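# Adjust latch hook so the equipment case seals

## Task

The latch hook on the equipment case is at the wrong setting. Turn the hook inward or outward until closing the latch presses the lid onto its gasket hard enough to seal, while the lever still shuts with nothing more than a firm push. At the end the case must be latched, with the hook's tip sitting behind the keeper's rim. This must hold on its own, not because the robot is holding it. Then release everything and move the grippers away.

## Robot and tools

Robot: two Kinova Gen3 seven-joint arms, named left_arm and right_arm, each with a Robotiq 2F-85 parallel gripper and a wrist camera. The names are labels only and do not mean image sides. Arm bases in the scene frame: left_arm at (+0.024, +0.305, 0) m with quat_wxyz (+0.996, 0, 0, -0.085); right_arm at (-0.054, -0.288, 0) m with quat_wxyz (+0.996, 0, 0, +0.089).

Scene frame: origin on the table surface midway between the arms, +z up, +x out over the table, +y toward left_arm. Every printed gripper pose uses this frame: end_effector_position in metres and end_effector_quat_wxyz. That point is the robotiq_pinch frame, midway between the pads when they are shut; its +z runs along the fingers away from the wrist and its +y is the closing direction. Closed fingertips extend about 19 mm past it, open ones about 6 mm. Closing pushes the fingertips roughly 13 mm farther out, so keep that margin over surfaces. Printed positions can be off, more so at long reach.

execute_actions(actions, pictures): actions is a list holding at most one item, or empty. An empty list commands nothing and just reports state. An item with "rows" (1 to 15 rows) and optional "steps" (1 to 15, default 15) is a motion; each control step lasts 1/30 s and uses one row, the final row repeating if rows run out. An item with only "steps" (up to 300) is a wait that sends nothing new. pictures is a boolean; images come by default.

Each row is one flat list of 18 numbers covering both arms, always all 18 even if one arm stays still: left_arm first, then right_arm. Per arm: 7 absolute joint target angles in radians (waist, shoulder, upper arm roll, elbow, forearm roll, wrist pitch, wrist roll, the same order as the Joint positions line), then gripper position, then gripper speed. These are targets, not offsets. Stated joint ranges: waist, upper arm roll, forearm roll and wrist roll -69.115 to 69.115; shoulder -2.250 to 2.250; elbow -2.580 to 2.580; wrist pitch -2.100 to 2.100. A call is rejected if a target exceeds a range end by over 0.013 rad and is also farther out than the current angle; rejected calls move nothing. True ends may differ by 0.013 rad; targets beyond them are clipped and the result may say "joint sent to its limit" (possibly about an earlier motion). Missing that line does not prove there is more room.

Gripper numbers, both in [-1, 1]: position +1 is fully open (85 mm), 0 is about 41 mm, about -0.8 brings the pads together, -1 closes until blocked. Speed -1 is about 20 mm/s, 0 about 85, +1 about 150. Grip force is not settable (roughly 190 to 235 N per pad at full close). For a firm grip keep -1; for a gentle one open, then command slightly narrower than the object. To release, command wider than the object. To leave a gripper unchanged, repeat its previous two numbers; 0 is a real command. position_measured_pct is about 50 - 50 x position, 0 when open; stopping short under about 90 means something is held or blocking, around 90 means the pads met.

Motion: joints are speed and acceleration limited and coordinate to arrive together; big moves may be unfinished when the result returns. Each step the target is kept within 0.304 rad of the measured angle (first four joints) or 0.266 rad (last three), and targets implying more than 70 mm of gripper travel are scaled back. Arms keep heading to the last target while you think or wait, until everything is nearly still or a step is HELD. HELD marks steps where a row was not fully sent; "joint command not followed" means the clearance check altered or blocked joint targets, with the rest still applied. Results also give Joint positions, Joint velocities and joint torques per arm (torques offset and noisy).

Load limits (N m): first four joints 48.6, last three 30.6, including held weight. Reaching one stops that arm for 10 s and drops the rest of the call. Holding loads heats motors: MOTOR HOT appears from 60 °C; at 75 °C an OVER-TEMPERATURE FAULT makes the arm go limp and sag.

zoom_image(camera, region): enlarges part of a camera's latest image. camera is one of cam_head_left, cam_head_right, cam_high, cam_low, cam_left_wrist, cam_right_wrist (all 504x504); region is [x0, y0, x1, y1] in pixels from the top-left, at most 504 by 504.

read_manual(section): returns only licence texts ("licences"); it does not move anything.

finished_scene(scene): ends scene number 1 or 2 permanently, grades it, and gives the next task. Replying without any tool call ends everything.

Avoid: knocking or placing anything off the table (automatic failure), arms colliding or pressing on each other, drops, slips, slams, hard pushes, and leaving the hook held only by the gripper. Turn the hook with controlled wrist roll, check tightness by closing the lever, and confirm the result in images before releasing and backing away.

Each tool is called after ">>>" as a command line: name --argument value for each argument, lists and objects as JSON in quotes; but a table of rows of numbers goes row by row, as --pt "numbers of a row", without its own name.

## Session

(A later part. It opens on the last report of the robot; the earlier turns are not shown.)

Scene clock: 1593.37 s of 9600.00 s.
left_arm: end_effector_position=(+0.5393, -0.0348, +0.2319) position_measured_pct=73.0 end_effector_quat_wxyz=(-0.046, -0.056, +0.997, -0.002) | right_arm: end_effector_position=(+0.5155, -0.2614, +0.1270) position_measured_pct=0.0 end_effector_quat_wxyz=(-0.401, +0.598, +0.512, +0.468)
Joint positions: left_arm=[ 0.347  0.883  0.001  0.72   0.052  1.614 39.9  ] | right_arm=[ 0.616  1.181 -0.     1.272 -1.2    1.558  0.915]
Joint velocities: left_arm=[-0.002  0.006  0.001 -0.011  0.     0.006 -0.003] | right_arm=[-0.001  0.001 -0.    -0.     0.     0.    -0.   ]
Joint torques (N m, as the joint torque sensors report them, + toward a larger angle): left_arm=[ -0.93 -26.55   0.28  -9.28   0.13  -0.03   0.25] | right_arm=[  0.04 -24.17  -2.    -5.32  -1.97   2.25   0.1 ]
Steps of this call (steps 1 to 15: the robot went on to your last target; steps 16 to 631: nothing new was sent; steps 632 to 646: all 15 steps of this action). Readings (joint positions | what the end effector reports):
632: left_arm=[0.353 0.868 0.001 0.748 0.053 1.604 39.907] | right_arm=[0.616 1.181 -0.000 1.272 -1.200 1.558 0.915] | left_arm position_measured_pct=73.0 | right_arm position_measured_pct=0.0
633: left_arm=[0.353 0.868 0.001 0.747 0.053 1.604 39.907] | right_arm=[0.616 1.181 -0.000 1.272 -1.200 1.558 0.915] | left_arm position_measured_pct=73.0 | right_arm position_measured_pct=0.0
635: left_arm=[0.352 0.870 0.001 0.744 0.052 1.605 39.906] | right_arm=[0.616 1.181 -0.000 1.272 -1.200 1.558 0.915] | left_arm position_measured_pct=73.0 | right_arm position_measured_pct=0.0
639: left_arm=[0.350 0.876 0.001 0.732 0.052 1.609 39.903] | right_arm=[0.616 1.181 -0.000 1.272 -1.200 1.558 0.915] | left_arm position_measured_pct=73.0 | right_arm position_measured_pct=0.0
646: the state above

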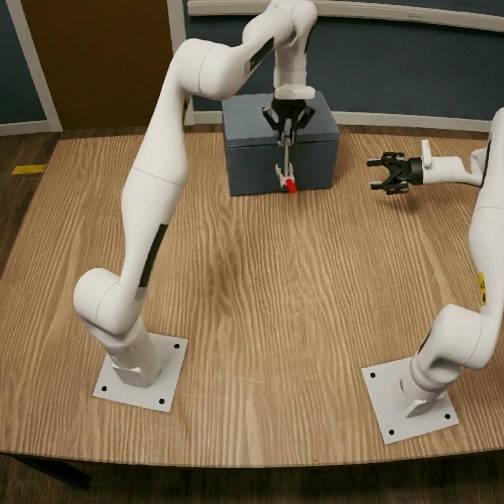

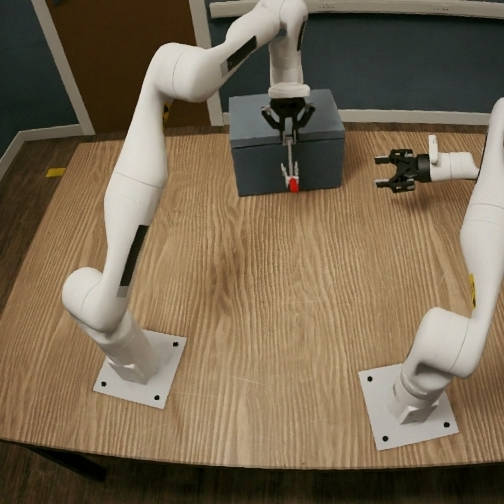

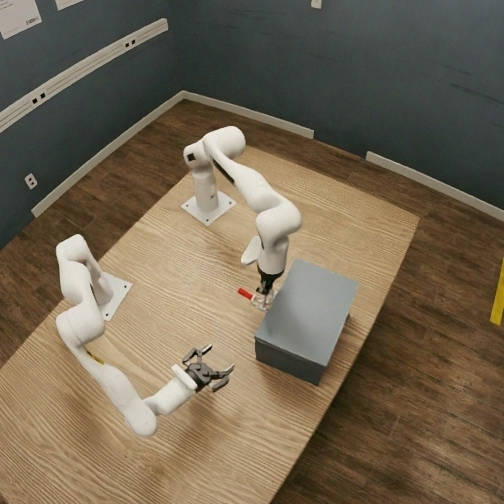

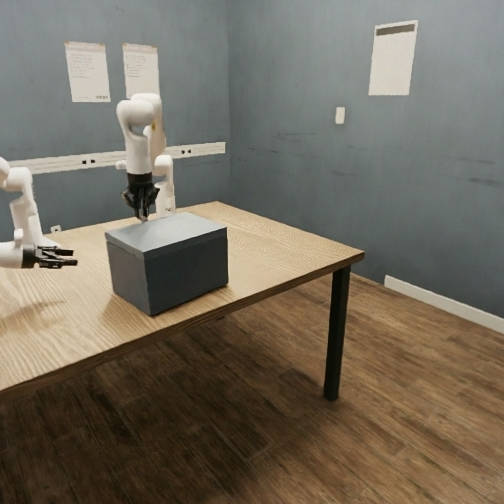

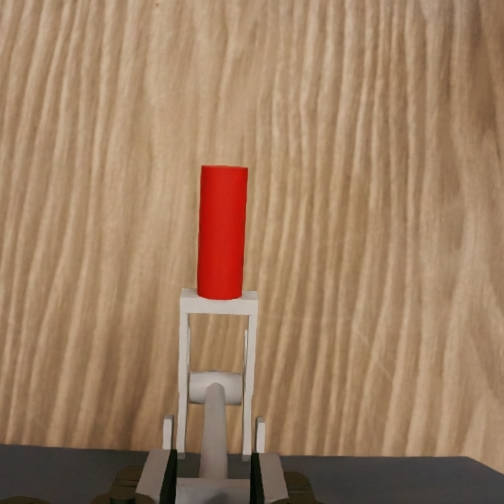

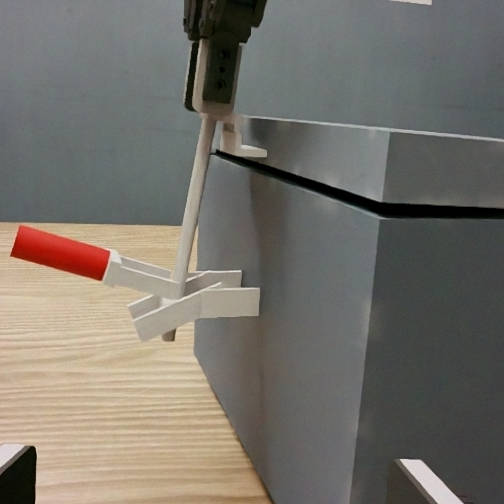

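>>> execute_actions --actions '[{"rows":[[0.3449,0.8830,0,0.7126,0.0515,1.6166,39.899,-0.54,-0.5,0.616,1.181,0,1.272,-1.2,1.558,0.915,1,0],[0.3440,0.8855,0,0.7078,0.0514,1.6188,39.898,-0.54,-0.5,0.616,1.181,0,1.272,-1.2,1.558,0.915,1,0],[0.3432,0.8881,0,0.7030,0.0514,1.6211,39.898,-0.54,-0.5,0.616,1.181,0,1.272,-1.2,1.558,0.915,1,0],[0.3423,0.8907,0,0.6983,0.0513,1.6233,39.897,-0.54,-0.5,0.616,1.181,0,1.272,-1.2,1.558,0.915,1,0],[0.3415,0.8933,0,0.6935,0.0513,1.6256,39.896,-0.54,-0.5,0.616,1.181,0,1.272,-1.2,1.558,0.915,1,0],[0.3407,0.8959,0,0.6887,0.0512,1.6279,39.895,-0.54,-0.5,0.616,1.181,0,1.272,-1.2,1.558,0.915,1,0],[0.3398,0.8985,0,0.6839,0.0512,1.6301,39.895,-0.54,-0.5,0.616,1.181,0,1.272,-1.2,1.558,0.915,1,0],[0.3390,0.9012,0,0.6791,0.0511,1.6324,39.894,-0.54,-0.5,0.616,1.181,0,1.272,-1.2,1.558,0.915,1,0]],"steps":15}]'

>>> zoom_image --camera "cam_right_wrist" --region '[160, 40, 300, 180]'

Scene clock: 1603.27 s of 9600.00 s.
left_arm: end_effector_position=(+0.5453, -0.0343, +0.2311) position_measured_pct=73.0 end_effector_quat_wxyz=(-0.047, -0.056, +0.997, -0.002) | right_arm: end_effector_position=(+0.5155, -0.2614, +0.1270) position_measured_pct=0.0 end_effector_quat_wxyz=(-0.401, +0.598, +0.512, +0.468)
Joint positions: left_arm=[ 0.341  0.903  0.001  0.682  0.053  1.634 39.894] | right_arm=[ 0.616  1.181 -0.     1.272 -1.2    1.558  0.915]
Joint velocities: left_arm=[-0.002  0.008 -0.    -0.011  0.     0.005 -0.002] | right_arm=[-0.    -0.001 -0.     0.    -0.     0.    -0.   ]
Joint torques (N m, as the joint torque sensors report them, + toward a larger angle): left_arm=[ -1.72 -26.13  -0.17 -10.21  -0.24  -1.35   0.22] | right_arm=[  0.1  -24.04  -2.16  -5.48  -1.91   2.28   0.4 ]
Steps of this call (steps 1 to 15: the robot went on to your last target; steps 16 to 282: nothing new was sent; steps 283 to 297: all 15 steps of this action). Readings (joint positions | what the end effector reports):
283: left_arm=[0.347 0.884 0.001 0.718 0.052 1.615 39.900] | right_arm=[0.616 1.181 -0.000 1.272 -1.200 1.558 0.915] | left_arm position_measured_pct=73.0 | right_arm position_measured_pct=0.0
284: left_arm=[0.346 0.885 0.001 0.717 0.052 1.616 39.900] | right_arm=[0.616 1.181 -0.000 1.272 -1.200 1.558 0.915] | left_arm position_measured_pct=73.0 | right_arm position_measured_pct=0.0
286: left_arm=[0.345 0.888 0.001 0.711 0.053 1.619 39.899] | right_arm=[0.616 1.181 -0.000 1.272 -1.200 1.558 0.915] | left_arm position_measured_pct=73.0 | right_arm position_measured_pct=0.0
290: left_arm=[0.343 0.896 0.001 0.696 0.053 1.628 39.896] | right_arm=[0.616 1.181 -0.000 1.272 -1.200 1.558 0.915] | left_arm position_measured_pct=73.0 | right_arm position_measured_pct=0.0
297: the state above

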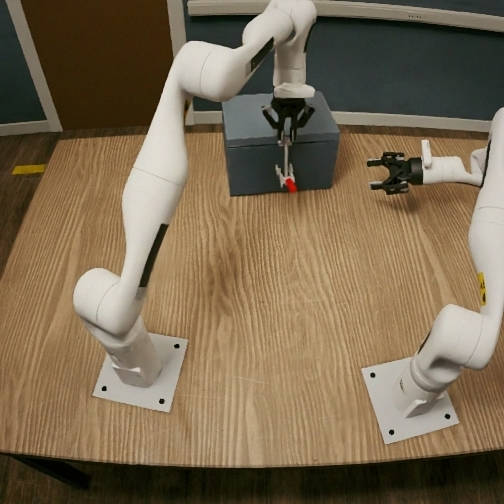

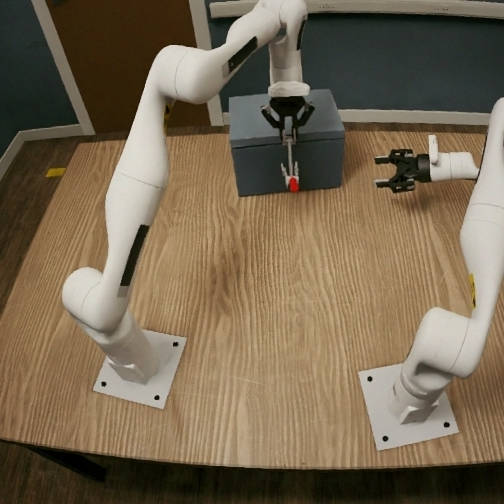

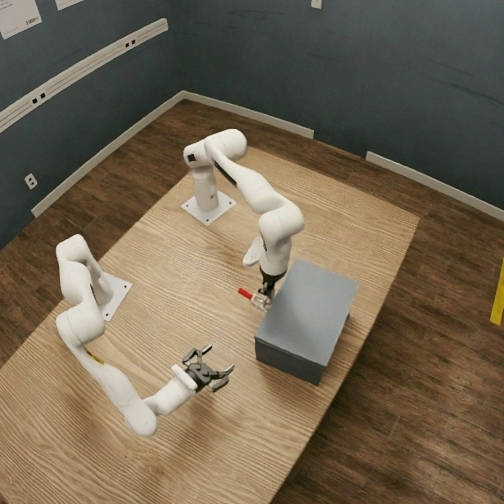

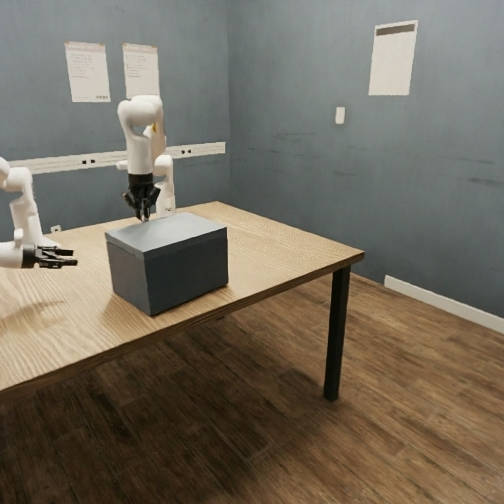

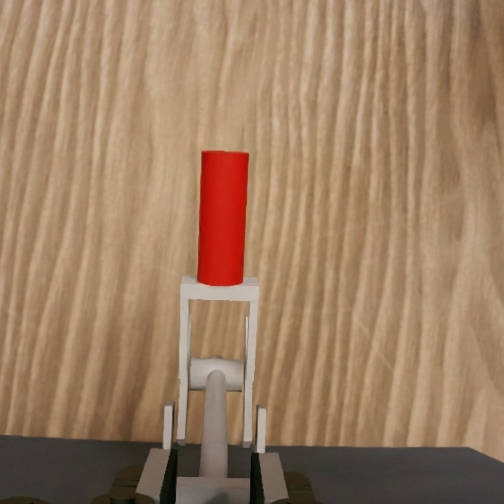

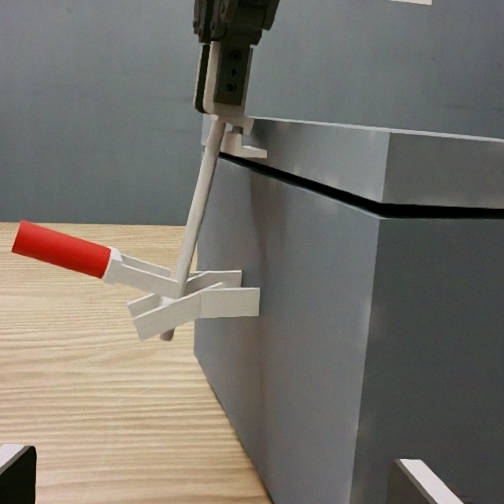

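Region (160, 40, 300, 180) of cam_right_wrist's 504x504 image, scaled by 3.600.

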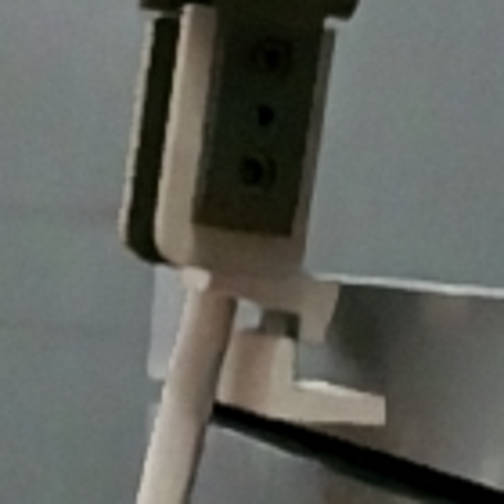

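>>> execute_actions --actions '[{"rows":[[0.3390,0.9012,0,0.6791,0.0511,1.6324,39.894,-0.2,0,0.616,1.181,0,1.272,-1.2,1.558,0.915,1,0]],"steps":10}]' --pictures false

>>> execute_actions --actions '[{"rows":[[0.3340,0.9239,0,0.5531,0.0513,1.7356,39.89,-0.2,0,0.616,1.181,0,1.272,-1.2,1.558,0.915,1,0]],"steps":12}]' --pictures false

>>> execute_actions --actions '[{"rows":[[0.3658,0.8203,0,0.7619,0.0528,1.6288,39.92,-0.2,0,0.616,1.181,0,1.272,-1.2,1.558,0.915,1,0]],"steps":15}]'

>>> zoom_image --camera "cam_right_wrist" --region '[160, 40, 300, 180]'

Scene clock: 1613.77 s of 9600.00 s.
left_arm: end_effector_position=(+0.5479, -0.0332, +0.2327) position_measured_pct=60.3 end_effector_quat_wxyz=(-0.044, -0.057, +0.997, -0.002) | right_arm: end_effector_position=(+0.5155, -0.2614, +0.1270) position_measured_pct=0.0 end_effector_quat_wxyz=(-0.401, +0.598, +0.512, +0.468)
Joint positions: left_arm=[ 0.339  0.901 -0.     0.679  0.051  1.632 39.894] | right_arm=[ 0.616  1.181 -0.     1.272 -1.2    1.558  0.915]
Joint velocities: left_arm=[-0.003 -0.002  0.    -0.001  0.    -0.     0.   ] | right_arm=[-0.001  0.    -0.     0.     0.001  0.    -0.   ]
Joint torques (N m, as the joint torque sensors report them, + toward a larger angle): left_arm=[ -0.34 -24.53   0.54  -9.02   0.4   -0.01   0.2 ] | right_arm=[ -0.22 -23.75  -2.55  -5.08  -2.04   2.12   0.13]
Steps of this call (steps 1 to 15: the robot went on to your last target; steps 16 to 305: nothing new was sent; steps 306 to 315: all 10 steps of this action). Readings (joint positions | what the end effector reports):
306: left_arm=[0.341 0.903 0.001 0.681 0.053 1.635 39.894] | right_arm=[0.616 1.181 -0.000 1.272 -1.200 1.558 0.915] | left_arm position_measured_pct=73.0 | right_arm position_measured_pct=0.0
307: left_arm=[0.341 0.903 0.001 0.681 0.053 1.634 39.894] | right_arm=[0.616 1.181 -0.000 1.272 -1.200 1.558 0.915] | left_arm position_measured_pct=72.6 | right_arm position_measured_pct=0.0
309: left_arm=[0.341 0.903 0.001 0.681 0.052 1.633 39.894] | right_arm=[0.616 1.181 -0.000 1.272 -1.200 1.558 0.915] | left_arm position_measured_pct=68.3 | right_arm position_measured_pct=0.0
313: left_arm=[0.339 0.902 -0.000 0.679 0.051 1.632 39.894] | right_arm=[0.616 1.181 -0.000 1.272 -1.200 1.558 0.915] | left_arm position_measured_pct=60.7 | right_arm position_measured_pct=0.0
315: the state above

Scene clock: 1614.17 s of 9600.00 s.
left_arm: end_effector_position=(+0.5533, -0.0326, +0.2584) position_measured_pct=59.9 end_effector_quat_wxyz=(-0.043, -0.055, +0.998, -0.003) | right_arm: end_effector_position=(+0.5155, -0.2614, +0.1270) position_measured_pct=0.0 end_effector_quat_wxyz=(-0.401, +0.598, +0.512, +0.468)
Joint positions: left_arm=[ 0.334  0.922 -0.     0.555  0.051  1.734 39.89 ] | right_arm=[ 0.616  1.181 -0.     1.272 -1.2    1.558  0.915]
Joint velocities: left_arm=[-0.002  0.013 -0.001 -0.03   0.001  0.017 -0.   ] | right_arm=[-0.001 -0.     0.     0.    -0.     0.001  0.   ]
Joint torques (N m, as the joint torque sensors report them, + toward a larger angle): left_arm=[ -0.42 -24.36   0.47  -8.33   0.49  -0.09  -0.14] | right_arm=[ -0.5  -23.99  -2.46  -5.16  -1.9    2.23   0.42]
Steps of this call (steps 1 to 12: all 12 steps of this action). Readings (joint positions | what the end effector reports):
1: left_arm=[0.339 0.902 -0.000 0.678 0.051 1.633 39.894] | right_arm=[0.616 1.181 -0.000 1.272 -1.200 1.558 0.915] | left_arm position_measured_pct=59.9 | right_arm position_measured_pct=0.0
2: left_arm=[0.339 0.903 0.000 0.672 0.051 1.637 39.894] | right_arm=[0.616 1.181 -0.000 1.272 -1.200 1.558 0.915] | left_arm position_measured_pct=59.9 | right_arm position_measured_pct=0.0
4: left_arm=[0.338 0.910 0.000 0.645 0.051 1.659 39.893] | right_arm=[0.616 1.181 -0.000 1.272 -1.200 1.558 0.915] | left_arm position_measured_pct=59.9 | right_arm position_measured_pct=0.0
8: left_arm=[0.335 0.920 -0.000 0.573 0.051 1.720 39.891] | right_arm=[0.616 1.181 -0.000 1.272 -1.200 1.558 0.915] | left_arm position_measured_pct=59.9 | right_arm position_measured_pct=0.0
12: the state above

Scene clock: 1614.67 s of 9600.00 s.
left_arm: end_effector_position=(+0.5202, -0.0364, +0.2567) position_measured_pct=59.9 end_effector_quat_wxyz=(-0.044, -0.057, +0.997, -0.002) | right_arm: end_effector_position=(+0.5155, -0.2614, +0.1270) position_measured_pct=0.0 end_effector_quat_wxyz=(-0.401, +0.598, +0.512, +0.468)
Joint positions: left_arm=[ 0.365  0.824  0.     0.76   0.053  1.629 39.92 ] | right_arm=[ 0.616  1.181 -0.     1.272 -1.2    1.558  0.915]
Joint velocities: left_arm=[ 0.005 -0.025 -0.005  0.028 -0.002 -0.008  0.002] | right_arm=[-0.001 -0.     0.     0.    -0.     0.001 -0.   ]
Joint torques (N m, as the joint torque sensors report them, + toward a larger angle): left_arm=[ -0.28 -24.55   0.7   -8.87   0.76  -0.1    0.1 ] | right_arm=[ -0.31 -23.87  -2.43  -5.23  -2.04   2.27   0.34]
Steps of this call (steps 1 to 15: all 15 steps of this action). Readings (joint positions | what the end effector reports):
1: left_arm=[0.334 0.922 -0.000 0.555 0.051 1.734 39.890] | right_arm=[0.616 1.181 -0.000 1.272 -1.200 1.558 0.915] | left_arm position_measured_pct=59.9 | right_arm position_measured_pct=0.0
2: left_arm=[0.335 0.919 -0.000 0.560 0.051 1.732 39.891] | right_arm=[0.616 1.181 -0.000 1.272 -1.200 1.558 0.915] | left_arm position_measured_pct=59.9 | right_arm position_measured_pct=0.0
4: left_arm=[0.339 0.905 -0.000 0.587 0.051 1.719 39.894] | right_arm=[0.616 1.181 -0.000 1.272 -1.200 1.558 0.915] | left_arm position_measured_pct=59.9 | right_arm position_measured_pct=0.0
8: left_arm=[0.355 0.853 0.000 0.691 0.052 1.665 39.910] | right_arm=[0.616 1.181 -0.000 1.272 -1.200 1.558 0.915] | left_arm position_measured_pct=59.9 | right_arm position_measured_pct=0.0
15: the state above

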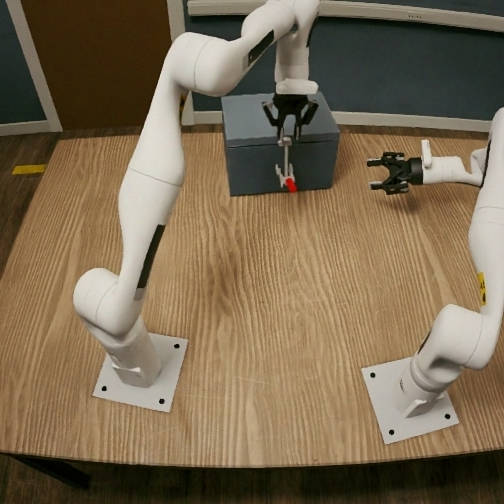

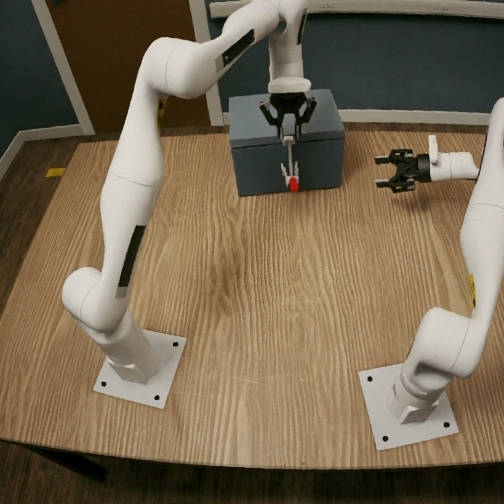

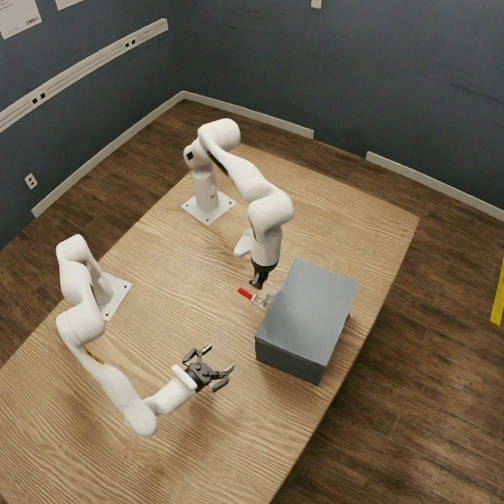

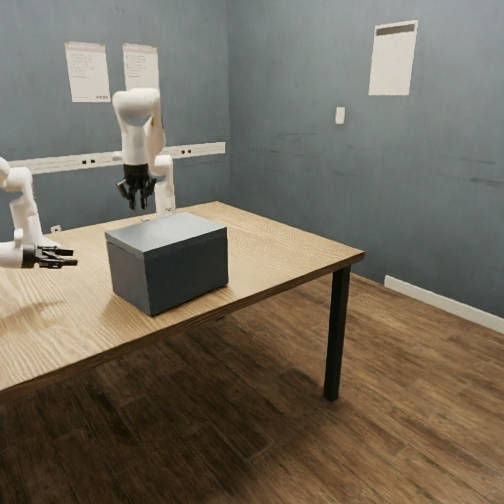

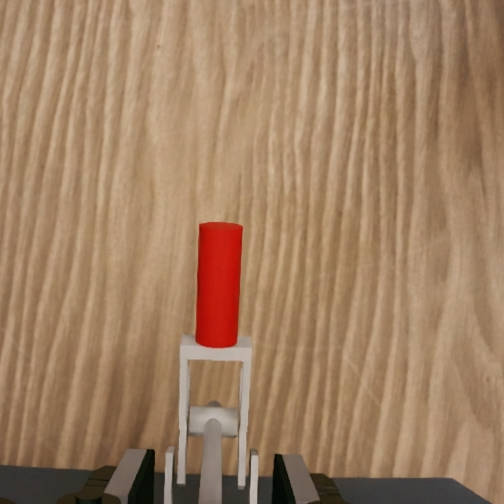

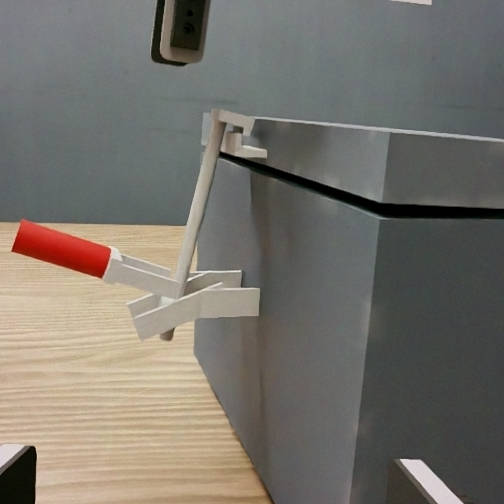

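Region (160, 40, 300, 180) of cam_right_wrist's 504x504 image, scaled by 3.600.

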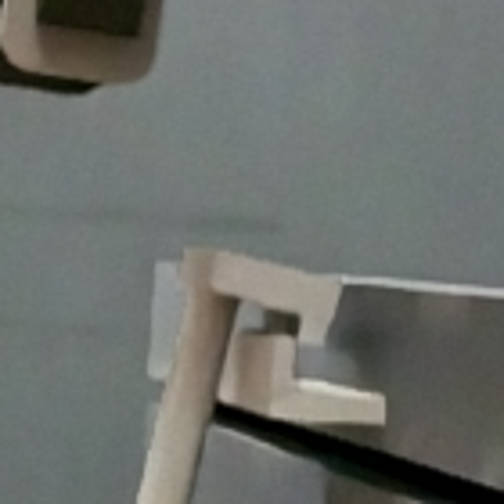

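>>> execute_actions --actions '[{"rows":[[0.413,0.747,0,1.006,0.026,1.424,39.97,-0.2,0,0.616,1.181,0,1.272,-1.2,1.558,0.915,1,0]],"steps":12}]' --pictures false

>>> execute_actions --actions '[{"rows":[[0.4605,0.6735,0,1.2493,0,1.2188,40.014,-0.2,0,0.616,1.181,0,1.272,-1.2,1.558,0.915,1,0]],"steps":15}]' --pictures false

>>> execute_actions --actions '[{"rows":[[0.438,0.728,0,1.200,0.040,1.2686,39.982,-0.2,0,0.616,1.181,0,1.272,-1.2,1.558,0.915,1,0]],"steps":10}]' --pictures false

>>> execute_actions --actions '[{"rows":[[0.4155,0.782,0,1.150,0.0805,1.318,39.951,-0.2,0,0.616,1.181,0,1.272,-1.2,1.558,0.915,1,0]],"steps":10}]' --pictures false

>>> execute_actions --actions '[{"rows":[[0.393,0.836,0,1.100,0.121,1.368,39.920,-0.2,0,0.616,1.181,0,1.272,-1.2,1.558,0.915,1,0]],"steps":12}]'

Scene clock: 1628.20 s of 9600.00 s.
left_arm: end_effector_position=(+0.4960, -0.0434, +0.2266) position_measured_pct=59.9 end_effector_quat_wxyz=(-0.024, -0.061, +0.998, +0.000) | right_arm: end_effector_position=(+0.5155, -0.2614, +0.1270) position_measured_pct=0.0 end_effector_quat_wxyz=(-0.401, +0.598, +0.512, +0.468)
Joint positions: left_arm=[ 0.41   0.753  0.001  0.991  0.028  1.436 39.967] | right_arm=[ 0.616  1.181 -0.     1.272 -1.2    1.558  0.915]
Joint velocities: left_arm=[ 0.053 -0.071 -0.     0.315 -0.035 -0.267  0.065] | right_arm=[ 0.001  0.002  0.    -0.    -0.     0.    -0.   ]
Joint torques (N m, as the joint torque sensors report them, + toward a larger angle): left_arm=[ -1.23 -23.33  -0.07  -9.39   0.04   0.1    0.15] | right_arm=[ -0.18 -23.7   -1.96  -5.42  -2.14   2.28   0.19]
Steps of this call (steps 1 to 15: the robot went on to your last target; steps 16 to 394: nothing new was sent; steps 395 to 406: all 12 steps of this action). Readings (joint positions | what the end effector reports):
395: left_arm=[0.366 0.820 -0.000 0.763 0.053 1.628 39.920] | right_arm=[0.616 1.181 -0.000 1.272 -1.200 1.558 0.915] | left_arm position_measured_pct=59.9 | right_arm position_measured_pct=0.0
396: left_arm=[0.367 0.817 -0.000 0.769 0.052 1.624 39.921] | right_arm=[0.616 1.181 -0.000 1.272 -1.200 1.558 0.915] | left_arm position_measured_pct=59.9 | right_arm position_measured_pct=0.0
398: left_arm=[0.373 0.808 -0.001 0.796 0.049 1.601 39.927] | right_arm=[0.616 1.181 -0.000 1.272 -1.200 1.558 0.915] | left_arm position_measured_pct=59.9 | right_arm position_measured_pct=0.0
402: left_arm=[0.395 0.773 -0.000 0.910 0.037 1.506 39.950] | right_arm=[0.616 1.181 -0.000 1.272 -1.200 1.558 0.915] | left_arm position_measured_pct=59.9 | right_arm position_measured_pct=0.0
406: the state above

Scene clock: 1628.70 s of 9600.00 s.
left_arm: end_effector_position=(+0.4606, -0.0430, +0.1930) position_measured_pct=59.9 end_effector_quat_wxyz=(-0.001, -0.057, +0.998, +0.001) | right_arm: end_effector_position=(+0.5155, -0.2614, +0.1270) position_measured_pct=0.0 end_effector_quat_wxyz=(-0.401, +0.598, +0.512, +0.468)
Joint positions: left_arm=[ 0.459  0.676  0.     1.248  0.     1.22  40.014] | right_arm=[ 0.616  1.181 -0.     1.272 -1.2    1.558  0.915]
Joint velocities: left_arm=[ 0.008 -0.022 -0.005  0.023 -0.003 -0.013  0.002] | right_arm=[ 0.  0. -0.  0.  0. -0.  0.]
Joint torques (N m, as the joint torque sensors report them, + toward a larger angle): left_arm=[ -0.28 -22.03  -0.29  -8.71   0.51  -0.46  -0.06] | right_arm=[ -0.13 -24.11  -2.14  -5.02  -2.02   2.33   0.24]
Steps of this call (steps 1 to 15: all 15 steps of this action). Readings (joint positions | what the end effector reports):
1: left_arm=[0.412 0.751 0.000 1.001 0.027 1.427 39.969] | right_arm=[0.616 1.181 -0.000 1.272 -1.200 1.558 0.915] | left_arm position_measured_pct=59.9 | right_arm position_measured_pct=0.0
2: left_arm=[0.414 0.746 -0.000 1.014 0.025 1.417 39.972] | right_arm=[0.616 1.181 -0.000 1.272 -1.200 1.558 0.915] | left_arm position_measured_pct=59.9 | right_arm position_measured_pct=0.0
4: left_arm=[0.423 0.731 -0.001 1.056 0.020 1.382 39.979] | right_arm=[0.616 1.181 -0.000 1.272 -1.200 1.558 0.915] | left_arm position_measured_pct=59.9 | right_arm position_measured_pct=0.0
8: left_arm=[0.447 0.695 0.000 1.177 0.008 1.280 40.001] | right_arm=[0.616 1.181 -0.000 1.272 -1.200 1.558 0.915] | left_arm position_measured_pct=59.9 | right_arm position_measured_pct=0.0
15: the state above

Scene clock: 1629.03 s of 9600.00 s.
left_arm: end_effector_position=(+0.4607, -0.0433, +0.1794) position_measured_pct=59.9 end_effector_quat_wxyz=(-0.032, -0.058, +0.998, +0.002) | right_arm: end_effector_position=(+0.5155, -0.2614, +0.1270) position_measured_pct=0.0 end_effector_quat_wxyz=(-0.401, +0.598, +0.512, +0.468)
Joint positions: left_arm=[ 0.439  0.725 -0.     1.202  0.039  1.267 39.983] | right_arm=[ 0.616  1.181 -0.     1.272 -1.2    1.558  0.915]
Joint velocities: left_arm=[-0.01   0.024  0.002 -0.023  0.011  0.016 -0.009] | right_arm=[ 0.001  0.    -0.    -0.    -0.     0.     0.   ]
Joint torques (N m, as the joint torque sensors report them, + toward a larger angle): left_arm=[ -0.6  -22.14   0.21  -8.5    0.2   -0.35  -0.11] | right_arm=[  0.01 -23.88  -2.17  -5.41  -1.94   2.3    0.28]
Steps of this call (steps 1 to 10: all 10 steps of this action). Readings (joint positions | what the end effector reports):
1: left_arm=[0.459 0.677 0.000 1.247 0.000 1.220 40.014] | right_arm=[0.616 1.181 -0.000 1.272 -1.200 1.558 0.915] | left_arm position_measured_pct=59.9 | right_arm position_measured_pct=0.0
2: left_arm=[0.457 0.682 0.001 1.243 0.004 1.224 40.011] | right_arm=[0.616 1.181 -0.000 1.272 -1.200 1.558 0.915] | left_arm position_measured_pct=59.9 | right_arm position_measured_pct=0.0
4: left_arm=[0.448 0.705 0.001 1.223 0.020 1.243 39.998] | right_arm=[0.616 1.181 -0.000 1.272 -1.200 1.558 0.915] | left_arm position_measured_pct=59.9 | right_arm position_measured_pct=0.0
8: left_arm=[0.440 0.723 -0.000 1.204 0.038 1.265 39.984] | right_arm=[0.616 1.181 -0.000 1.272 -1.200 1.558 0.915] | left_arm position_measured_pct=59.9 | right_arm position_measured_pct=0.0
10: the state above

Scene clock: 1629.37 s of 9600.00 s.
left_arm: end_effector_position=(+0.4615, -0.0436, +0.1648) position_measured_pct=59.9 end_effector_quat_wxyz=(-0.065, -0.060, +0.996, +0.001) | right_arm: end_effector_position=(+0.5155, -0.2614, +0.1270) position_measured_pct=0.0 end_effector_quat_wxyz=(-0.401, +0.598, +0.512, +0.468)
Joint positions: left_arm=[ 0.417  0.779 -0.     1.152  0.08   1.317 39.952] | right_arm=[ 0.616  1.181 -0.     1.272 -1.2    1.558  0.915]
Joint velocities: left_arm=[-0.011  0.028  0.001 -0.023  0.012  0.016 -0.01 ] | right_arm=[-0.001  0.     0.    -0.    -0.    -0.    -0.   ]
Joint torques (N m, as the joint torque sensors report them, + toward a larger angle): left_arm=[ -0.33 -22.32   0.24  -7.46   0.18   0.31  -0.06] | right_arm=[  0.1  -23.8   -2.15  -5.16  -1.94   2.22   0.32]
Steps of this call (steps 1 to 10: all 10 steps of this action). Readings (joint positions | what the end effector reports):
1: left_arm=[0.438 0.727 0.000 1.200 0.040 1.269 39.982] | right_arm=[0.616 1.181 -0.000 1.272 -1.200 1.558 0.915] | left_arm position_measured_pct=59.9 | right_arm position_measured_pct=0.0
2: left_arm=[0.435 0.735 0.001 1.194 0.044 1.274 39.979] | right_arm=[0.616 1.181 -0.000 1.272 -1.200 1.558 0.915] | left_arm position_measured_pct=59.9 | right_arm position_measured_pct=0.0
4: left_arm=[0.425 0.758 0.000 1.173 0.061 1.294 39.966] | right_arm=[0.616 1.181 -0.000 1.272 -1.200 1.558 0.915] | left_arm position_measured_pct=59.9 | right_arm position_measured_pct=0.0
8: left_arm=[0.418 0.777 -0.000 1.154 0.078 1.315 39.953] | right_arm=[0.616 1.181 -0.000 1.272 -1.200 1.558 0.915] | left_arm position_measured_pct=59.9 | right_arm position_measured_pct=0.0
10: the state above

Scene clock: 1629.77 s of 9600.00 s.
left_arm: end_effector_position=(+0.4619, -0.0438, +0.1502) position_measured_pct=59.9 end_effector_quat_wxyz=(-0.099, -0.060, +0.993, -0.002) | right_arm: end_effector_position=(+0.5155, -0.2614, +0.1270) position_measured_pct=0.0 end_effector_quat_wxyz=(-0.401, +0.598, +0.512, +0.468)
Joint positions: left_arm=[ 0.394  0.834 -0.     1.101  0.121  1.367 39.92 ] | right_arm=[ 0.616  1.181 -0.     1.272 -1.2    1.558  0.915]
Joint velocities: left_arm=[-0.007  0.017 -0.001 -0.01   0.004  0.007 -0.004] | right_arm=[-0.001  0.001  0.    -0.     0.     0.001 -0.   ]
Joint torques (N m, as the joint torque sensors report them, + toward a larger angle): left_arm=[ -0.41 -22.71   0.42  -7.4    0.64   0.55   0.32] | right_arm=[ -0.28 -23.45  -2.24  -4.78  -1.94   2.19   0.05]
Steps of this call (steps 1 to 12: all 12 steps of this action). Readings (joint positions | what the end effector reports):
1: left_arm=[0.416 0.781 0.000 1.150 0.081 1.318 39.951] | right_arm=[0.616 1.181 -0.000 1.272 -1.200 1.558 0.915] | left_arm position_measured_pct=59.9 | right_arm position_measured_pct=0.0
2: left_arm=[0.413 0.788 0.001 1.144 0.085 1.323 39.948] | right_arm=[0.616 1.181 -0.000 1.272 -1.200 1.558 0.915] | left_arm position_measured_pct=59.9 | right_arm position_measured_pct=0.0
4: left_arm=[0.403 0.812 0.000 1.123 0.101 1.344 39.935] | right_arm=[0.616 1.181 -0.000 1.272 -1.200 1.558 0.915] | left_arm position_measured_pct=59.9 | right_arm position_measured_pct=0.0
8: left_arm=[0.395 0.831 -0.000 1.104 0.119 1.365 39.922] | right_arm=[0.616 1.181 -0.000 1.272 -1.200 1.558 0.915] | left_arm position_measured_pct=59.9 | right_arm position_measured_pct=0.0
12: the state above

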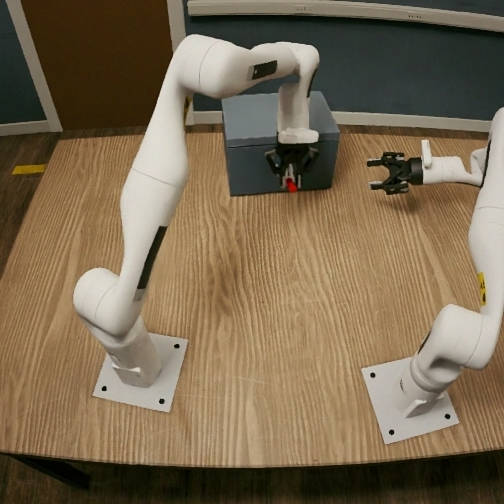

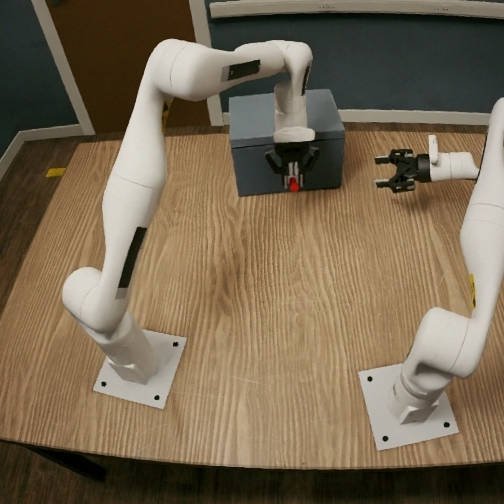

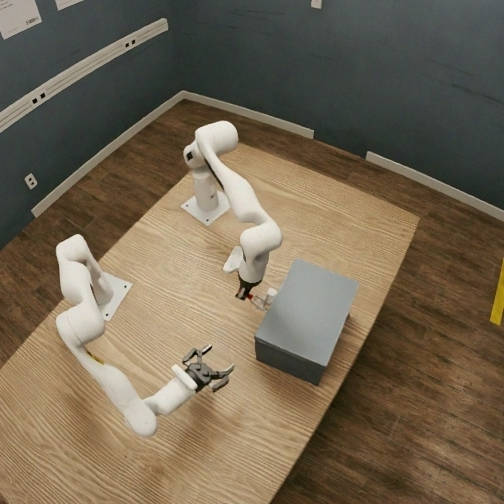

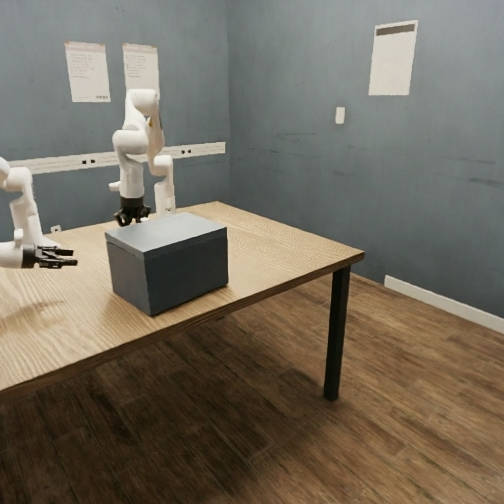

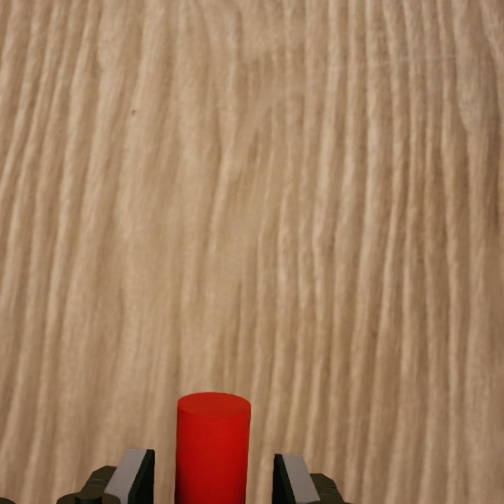

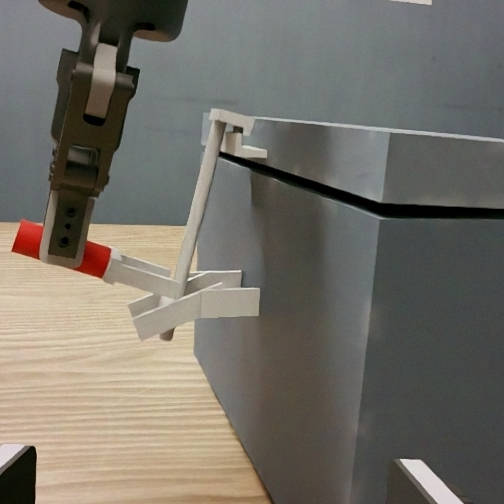

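>>> execute_actions --actions '[{"rows":[[0.3705,0.890,0,1.0505,0.161,1.418,39.888,-0.2,0,0.616,1.181,0,1.272,-1.2,1.558,0.915,1,0]],"steps":12}]' --pictures false

>>> execute_actions --actions '[{"rows":[[0.3705,0.890,0,1.0505,0.161,1.418,39.888,-0.62,-0.5,0.616,1.181,0,1.272,-1.2,1.558,0.915,1,0]],"steps":15}]' --pictures false

>>> execute_actions --actions '[{"rows":[[0.400,0.8380,0,1.1625,0.1144,1.2790,39.913,-0.62,-0.5,0.616,1.181,0,1.272,-1.2,1.558,0.915,1,0]],"steps":12}]' --pictures false

>>> execute_actions --actions '[{"rows":[[0.4310,0.7944,0,1.2663,0.061,1.1466,39.954,-0.62,-0.5,0.616,1.181,0,1.272,-1.2,1.558,0.915,1,0]],"steps":12}]' --pictures false

>>> execute_actions --actions '[{"rows":[[0.4635,0.7594,0,1.3625,0,1.0197,40.017,-0.62,-0.5,0.616,1.181,0,1.272,-1.2,1.558,0.915,1,0]],"steps":12}]'

>>> zoom_image --camera "cam_right_wrist" --region '[160, 40, 300, 180]'

Scene clock: 1646.23 s of 9600.00 s.
left_arm: end_effector_position=(+0.4617, -0.0437, +0.1365) position_measured_pct=59.9 end_effector_quat_wxyz=(-0.132, -0.059, +0.989, -0.006) | right_arm: end_effector_position=(+0.5155, -0.2614, +0.1270) position_measured_pct=0.0 end_effector_quat_wxyz=(-0.401, +0.598, +0.512, +0.468)
Joint positions: left_arm=[ 0.371  0.888 -0.     1.051  0.161  1.417 39.888] | right_arm=[ 0.616  1.181 -0.     1.272 -1.2    1.558  0.915]
Joint velocities: left_arm=[-0.007  0.016  0.    -0.01   0.004  0.006 -0.003] | right_arm=[ 0.    -0.001  0.    -0.    -0.     0.    -0.   ]
Joint torques (N m, as the joint torque sensors report them, + toward a larger angle): left_arm=[ -0.15 -23.78   0.81  -6.99   0.55   0.54   0.19] | right_arm=[ -0.36 -23.64  -2.15  -5.26  -1.78   2.24   0.32]
Steps of this call (steps 1 to 15: the robot went on to your last target; steps 16 to 482: nothing new was sent; steps 483 to 494: all 12 steps of this action). Readings (joint positions | what the end effector reports):
483: left_arm=[0.392 0.837 0.000 1.099 0.122 1.369 39.920] | right_arm=[0.616 1.181 -0.000 1.272 -1.200 1.558 0.915] | left_arm position_measured_pct=59.9 | right_arm position_measured_pct=0.0
484: left_arm=[0.390 0.844 0.001 1.093 0.125 1.374 39.917] | right_arm=[0.616 1.181 -0.000 1.272 -1.200 1.558 0.915] | left_arm position_measured_pct=59.9 | right_arm position_measured_pct=0.0
486: left_arm=[0.380 0.867 0.000 1.073 0.141 1.394 39.904] | right_arm=[0.616 1.181 -0.000 1.272 -1.200 1.558 0.915] | left_arm position_measured_pct=59.9 | right_arm position_measured_pct=0.0
490: left_arm=[0.373 0.885 -0.000 1.055 0.159 1.415 39.890] | right_arm=[0.616 1.181 -0.000 1.272 -1.200 1.558 0.915] | left_arm position_measured_pct=59.9 | right_arm position_measured_pct=0.0
494: the state above

Scene clock: 1646.73 s of 9600.00 s.
left_arm: end_effector_position=(+0.4620, -0.0442, +0.1362) position_measured_pct=75.4 end_effector_quat_wxyz=(-0.132, -0.059, +0.989, -0.007) | right_arm: end_effector_position=(+0.5155, -0.2614, +0.1270) position_measured_pct=0.0 end_effector_quat_wxyz=(-0.401, +0.598, +0.512, +0.468)
Joint positions: left_arm=[ 0.371  0.89   0.     1.05   0.162  1.417 39.888] | right_arm=[ 0.616  1.181 -0.     1.272 -1.2    1.558  0.915]
Joint velocities: left_arm=[ 0.001  0.    -0.001  0.     0.    -0.    -0.   ] | right_arm=[-0.     0.002 -0.    -0.    -0.    -0.     0.   ]
Joint torques (N m, as the joint torque sensors report them, + toward a larger angle): left_arm=[ -0.55 -23.24   0.64  -6.97   0.6    0.62   0.24] | right_arm=[ -0.33 -24.11  -2.33  -5.43  -1.86   2.27   0.25]
Steps of this call (steps 1 to 15: all 15 steps of this action). Readings (joint positions | what the end effector reports):
1: left_arm=[0.371 0.889 -0.000 1.051 0.161 1.418 39.888] | right_arm=[0.616 1.181 -0.000 1.272 -1.200 1.558 0.915] | left_arm position_measured_pct=59.9 | right_arm position_measured_pct=0.0
2: left_arm=[0.371 0.889 -0.000 1.051 0.161 1.418 39.888] | right_arm=[0.616 1.181 -0.000 1.272 -1.200 1.558 0.915] | left_arm position_measured_pct=60.3 | right_arm position_measured_pct=0.0
4: left_arm=[0.371 0.890 -0.000 1.051 0.161 1.418 39.888] | right_arm=[0.616 1.181 -0.000 1.272 -1.200 1.558 0.915] | left_arm position_measured_pct=63.1 | right_arm position_measured_pct=0.0
8: left_arm=[0.371 0.890 0.000 1.050 0.161 1.418 39.888] | right_arm=[0.616 1.181 -0.000 1.272 -1.200 1.558 0.915] | left_arm position_measured_pct=69.8 | right_arm position_measured_pct=0.0
15: the state above

Scene clock: 1647.13 s of 9600.00 s.
left_arm: end_effector_position=(+0.4602, -0.0445, +0.1300) position_measured_pct=75.4 end_effector_quat_wxyz=(-0.089, -0.057, +0.994, -0.005) | right_arm: end_effector_position=(+0.5155, -0.2614, +0.1270) position_measured_pct=0.0 end_effector_quat_wxyz=(-0.401, +0.598, +0.512, +0.468)
Joint positions: left_arm=[ 0.399  0.837  0.001  1.161  0.116  1.284 39.913] | right_arm=[ 0.616  1.181 -0.     1.272 -1.2    1.558  0.915]
Joint velocities: left_arm=[ 0.01  -0.017 -0.005  0.029 -0.009 -0.033  0.004] | right_arm=[ 0.    -0.001  0.     0.    -0.    -0.    -0.   ]
Joint torques (N m, as the joint torque sensors report them, + toward a larger angle): left_arm=[ -0.8  -20.36   0.22  -8.29   0.17  -1.11  -0.08] | right_arm=[ -0.38 -23.85  -2.23  -5.3   -2.06   2.36   0.23]
Steps of this call (steps 1 to 12: all 12 steps of this action). Readings (joint positions | what the end effector reports):
1: left_arm=[0.371 0.889 0.000 1.051 0.161 1.417 39.888] | right_arm=[0.616 1.181 -0.000 1.272 -1.200 1.558 0.915] | left_arm position_measured_pct=75.4 | right_arm position_measured_pct=0.0
2: left_arm=[0.373 0.886 -0.000 1.056 0.159 1.411 39.889] | right_arm=[0.616 1.181 -0.000 1.272 -1.200 1.558 0.915] | left_arm position_measured_pct=75.4 | right_arm position_measured_pct=0.0
4: left_arm=[0.380 0.872 -0.001 1.082 0.149 1.380 39.895] | right_arm=[0.616 1.181 -0.000 1.272 -1.200 1.558 0.915] | left_arm position_measured_pct=75.4 | right_arm position_measured_pct=0.0
8: left_arm=[0.396 0.844 0.001 1.147 0.121 1.301 39.910] | right_arm=[0.616 1.181 -0.000 1.272 -1.200 1.558 0.915] | left_arm position_measured_pct=75.4 | right_arm position_measured_pct=0.0
12: the state above

Scene clock: 1647.53 s of 9600.00 s.
left_arm: end_effector_position=(+0.4588, -0.0447, +0.1237) position_measured_pct=75.4 end_effector_quat_wxyz=(-0.045, -0.056, +0.997, -0.003) | right_arm: end_effector_position=(+0.5155, -0.2614, +0.1270) position_measured_pct=0.0 end_effector_quat_wxyz=(-0.401, +0.598, +0.512, +0.468)
Joint positions: left_arm=[ 0.431  0.791  0.001  1.265  0.063  1.153 39.955] | right_arm=[ 0.616  1.181 -0.     1.272 -1.2    1.558  0.915]
Joint velocities: left_arm=[ 0.011 -0.014 -0.005  0.024 -0.009 -0.03   0.005] | right_arm=[ 0.    -0.001 -0.001 -0.    -0.    -0.    -0.   ]
Joint torques (N m, as the joint torque sensors report them, + toward a larger angle): left_arm=[ -1.63 -18.3   -0.74  -8.34   0.04  -2.31   0.01] | right_arm=[ -0.34 -23.73  -2.1   -5.17  -1.99   2.28   0.19]
Steps of this call (steps 1 to 12: all 12 steps of this action). Readings (joint positions | what the end effector reports):
1: left_arm=[0.400 0.836 0.001 1.163 0.115 1.282 39.914] | right_arm=[0.616 1.181 -0.000 1.272 -1.200 1.558 0.915] | left_arm position_measured_pct=75.4 | right_arm position_measured_pct=0.0
2: left_arm=[0.402 0.832 0.000 1.169 0.112 1.275 39.916] | right_arm=[0.616 1.181 -0.000 1.272 -1.200 1.558 0.915] | left_arm position_measured_pct=75.4 | right_arm position_measured_pct=0.0
4: left_arm=[0.411 0.819 -0.000 1.198 0.099 1.240 39.926] | right_arm=[0.616 1.181 -0.000 1.272 -1.200 1.558 0.915] | left_arm position_measured_pct=75.4 | right_arm position_measured_pct=0.0
8: left_arm=[0.427 0.796 0.001 1.255 0.068 1.166 39.951] | right_arm=[0.616 1.181 -0.000 1.272 -1.200 1.558 0.915] | left_arm position_measured_pct=75.4 | right_arm position_measured_pct=0.0
12: the state above

Scene clock: 1647.93 s of 9600.00 s.
left_arm: end_effector_position=(+0.4577, -0.0449, +0.1169) position_measured_pct=75.4 end_effector_quat_wxyz=(-0.001, -0.057, +0.998, -0.001) | right_arm: end_effector_position=(+0.5155, -0.2614, +0.1270) position_measured_pct=0.0 end_effector_quat_wxyz=(-0.401, +0.598, +0.512, +0.468)
Joint positions: left_arm=[ 0.463  0.755  0.001  1.362  0.002  1.026 40.017] | right_arm=[ 0.616  1.181 -0.     1.272 -1.2    1.558  0.915]
Joint velocities: left_arm=[ 0.01  -0.009 -0.005  0.021 -0.01  -0.026  0.009] | right_arm=[-0.001  0.     0.    -0.     0.     0.    -0.   ]
Joint torques (N m, as the joint torque sensors report them, + toward a larger angle): left_arm=[ -1.6  -17.16  -0.69  -8.4   -0.55  -2.84  -0.44] | right_arm=[  0.03 -23.8   -2.    -5.16  -2.     2.13   0.38]
Steps of this call (steps 1 to 12: all 12 steps of this action). Readings (joint positions | what the end effector reports):
1: left_arm=[0.431 0.790 0.001 1.267 0.063 1.151 39.955] | right_arm=[0.616 1.181 -0.000 1.272 -1.200 1.558 0.915] | left_arm position_measured_pct=75.4 | right_arm position_measured_pct=0.0
2: left_arm=[0.434 0.787 0.001 1.273 0.059 1.143 39.958] | right_arm=[0.616 1.181 -0.000 1.272 -1.200 1.558 0.915] | left_arm position_measured_pct=75.4 | right_arm position_measured_pct=0.0
4: left_arm=[0.444 0.775 -0.000 1.301 0.042 1.107 39.976] | right_arm=[0.616 1.181 -0.000 1.272 -1.200 1.558 0.915] | left_arm position_measured_pct=75.4 | right_arm position_measured_pct=0.0
8: left_arm=[0.460 0.758 0.002 1.353 0.007 1.038 40.012] | right_arm=[0.616 1.181 -0.000 1.272 -1.200 1.558 0.915] | left_arm position_measured_pct=75.4 | right_arm position_measured_pct=0.0
12: the state above

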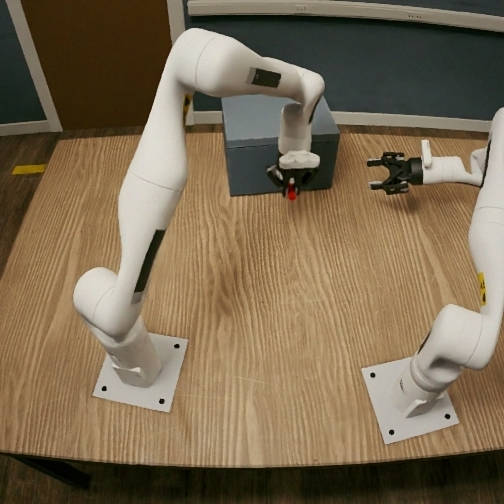

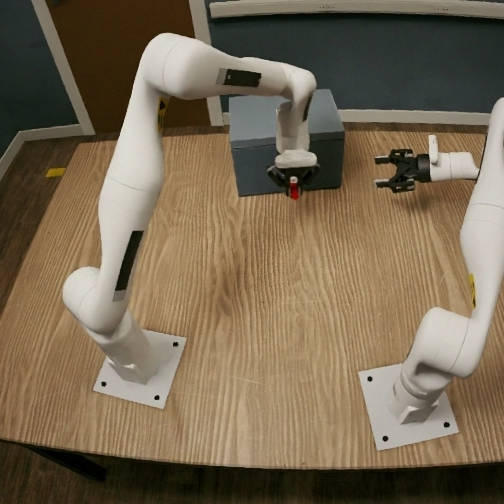

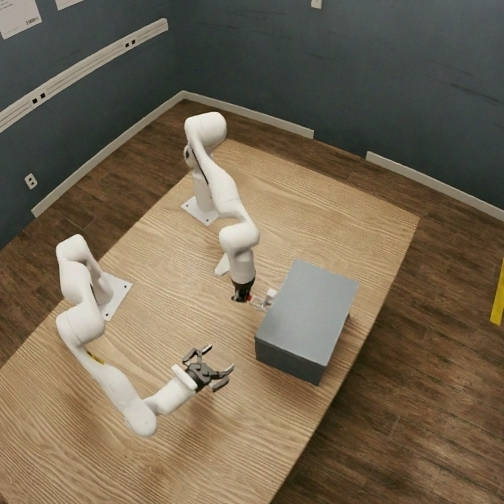

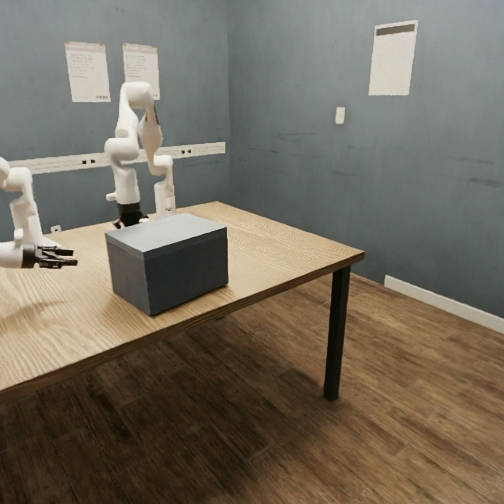

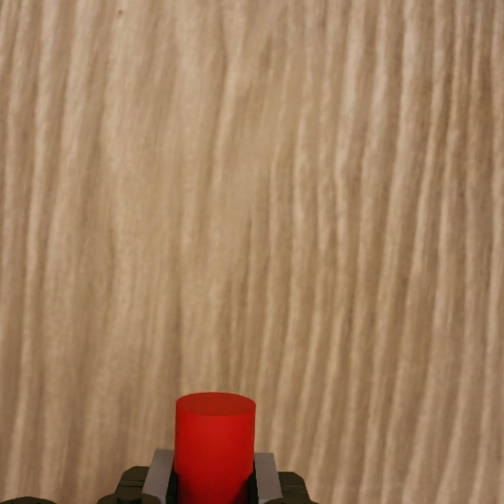

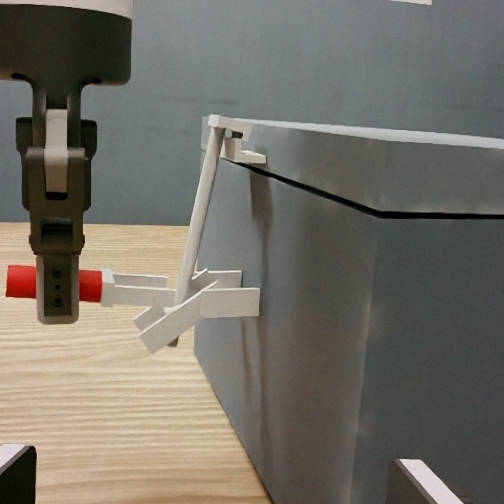

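Region (160, 40, 300, 180) of cam_right_wrist's 504x504 image, scaled by 3.600.

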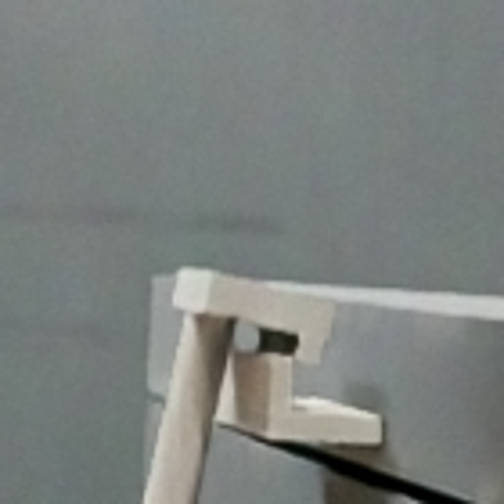

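>>> zoom_image --camera "cam_right_wrist" --region '[350, 190, 410, 240]'

Region (350, 190, 410, 240) of cam_right_wrist's 504x504 image, scaled by 8.400.

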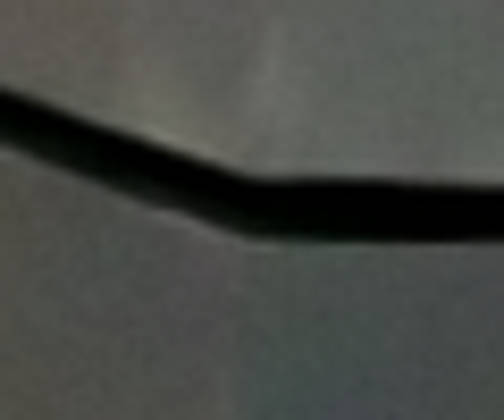

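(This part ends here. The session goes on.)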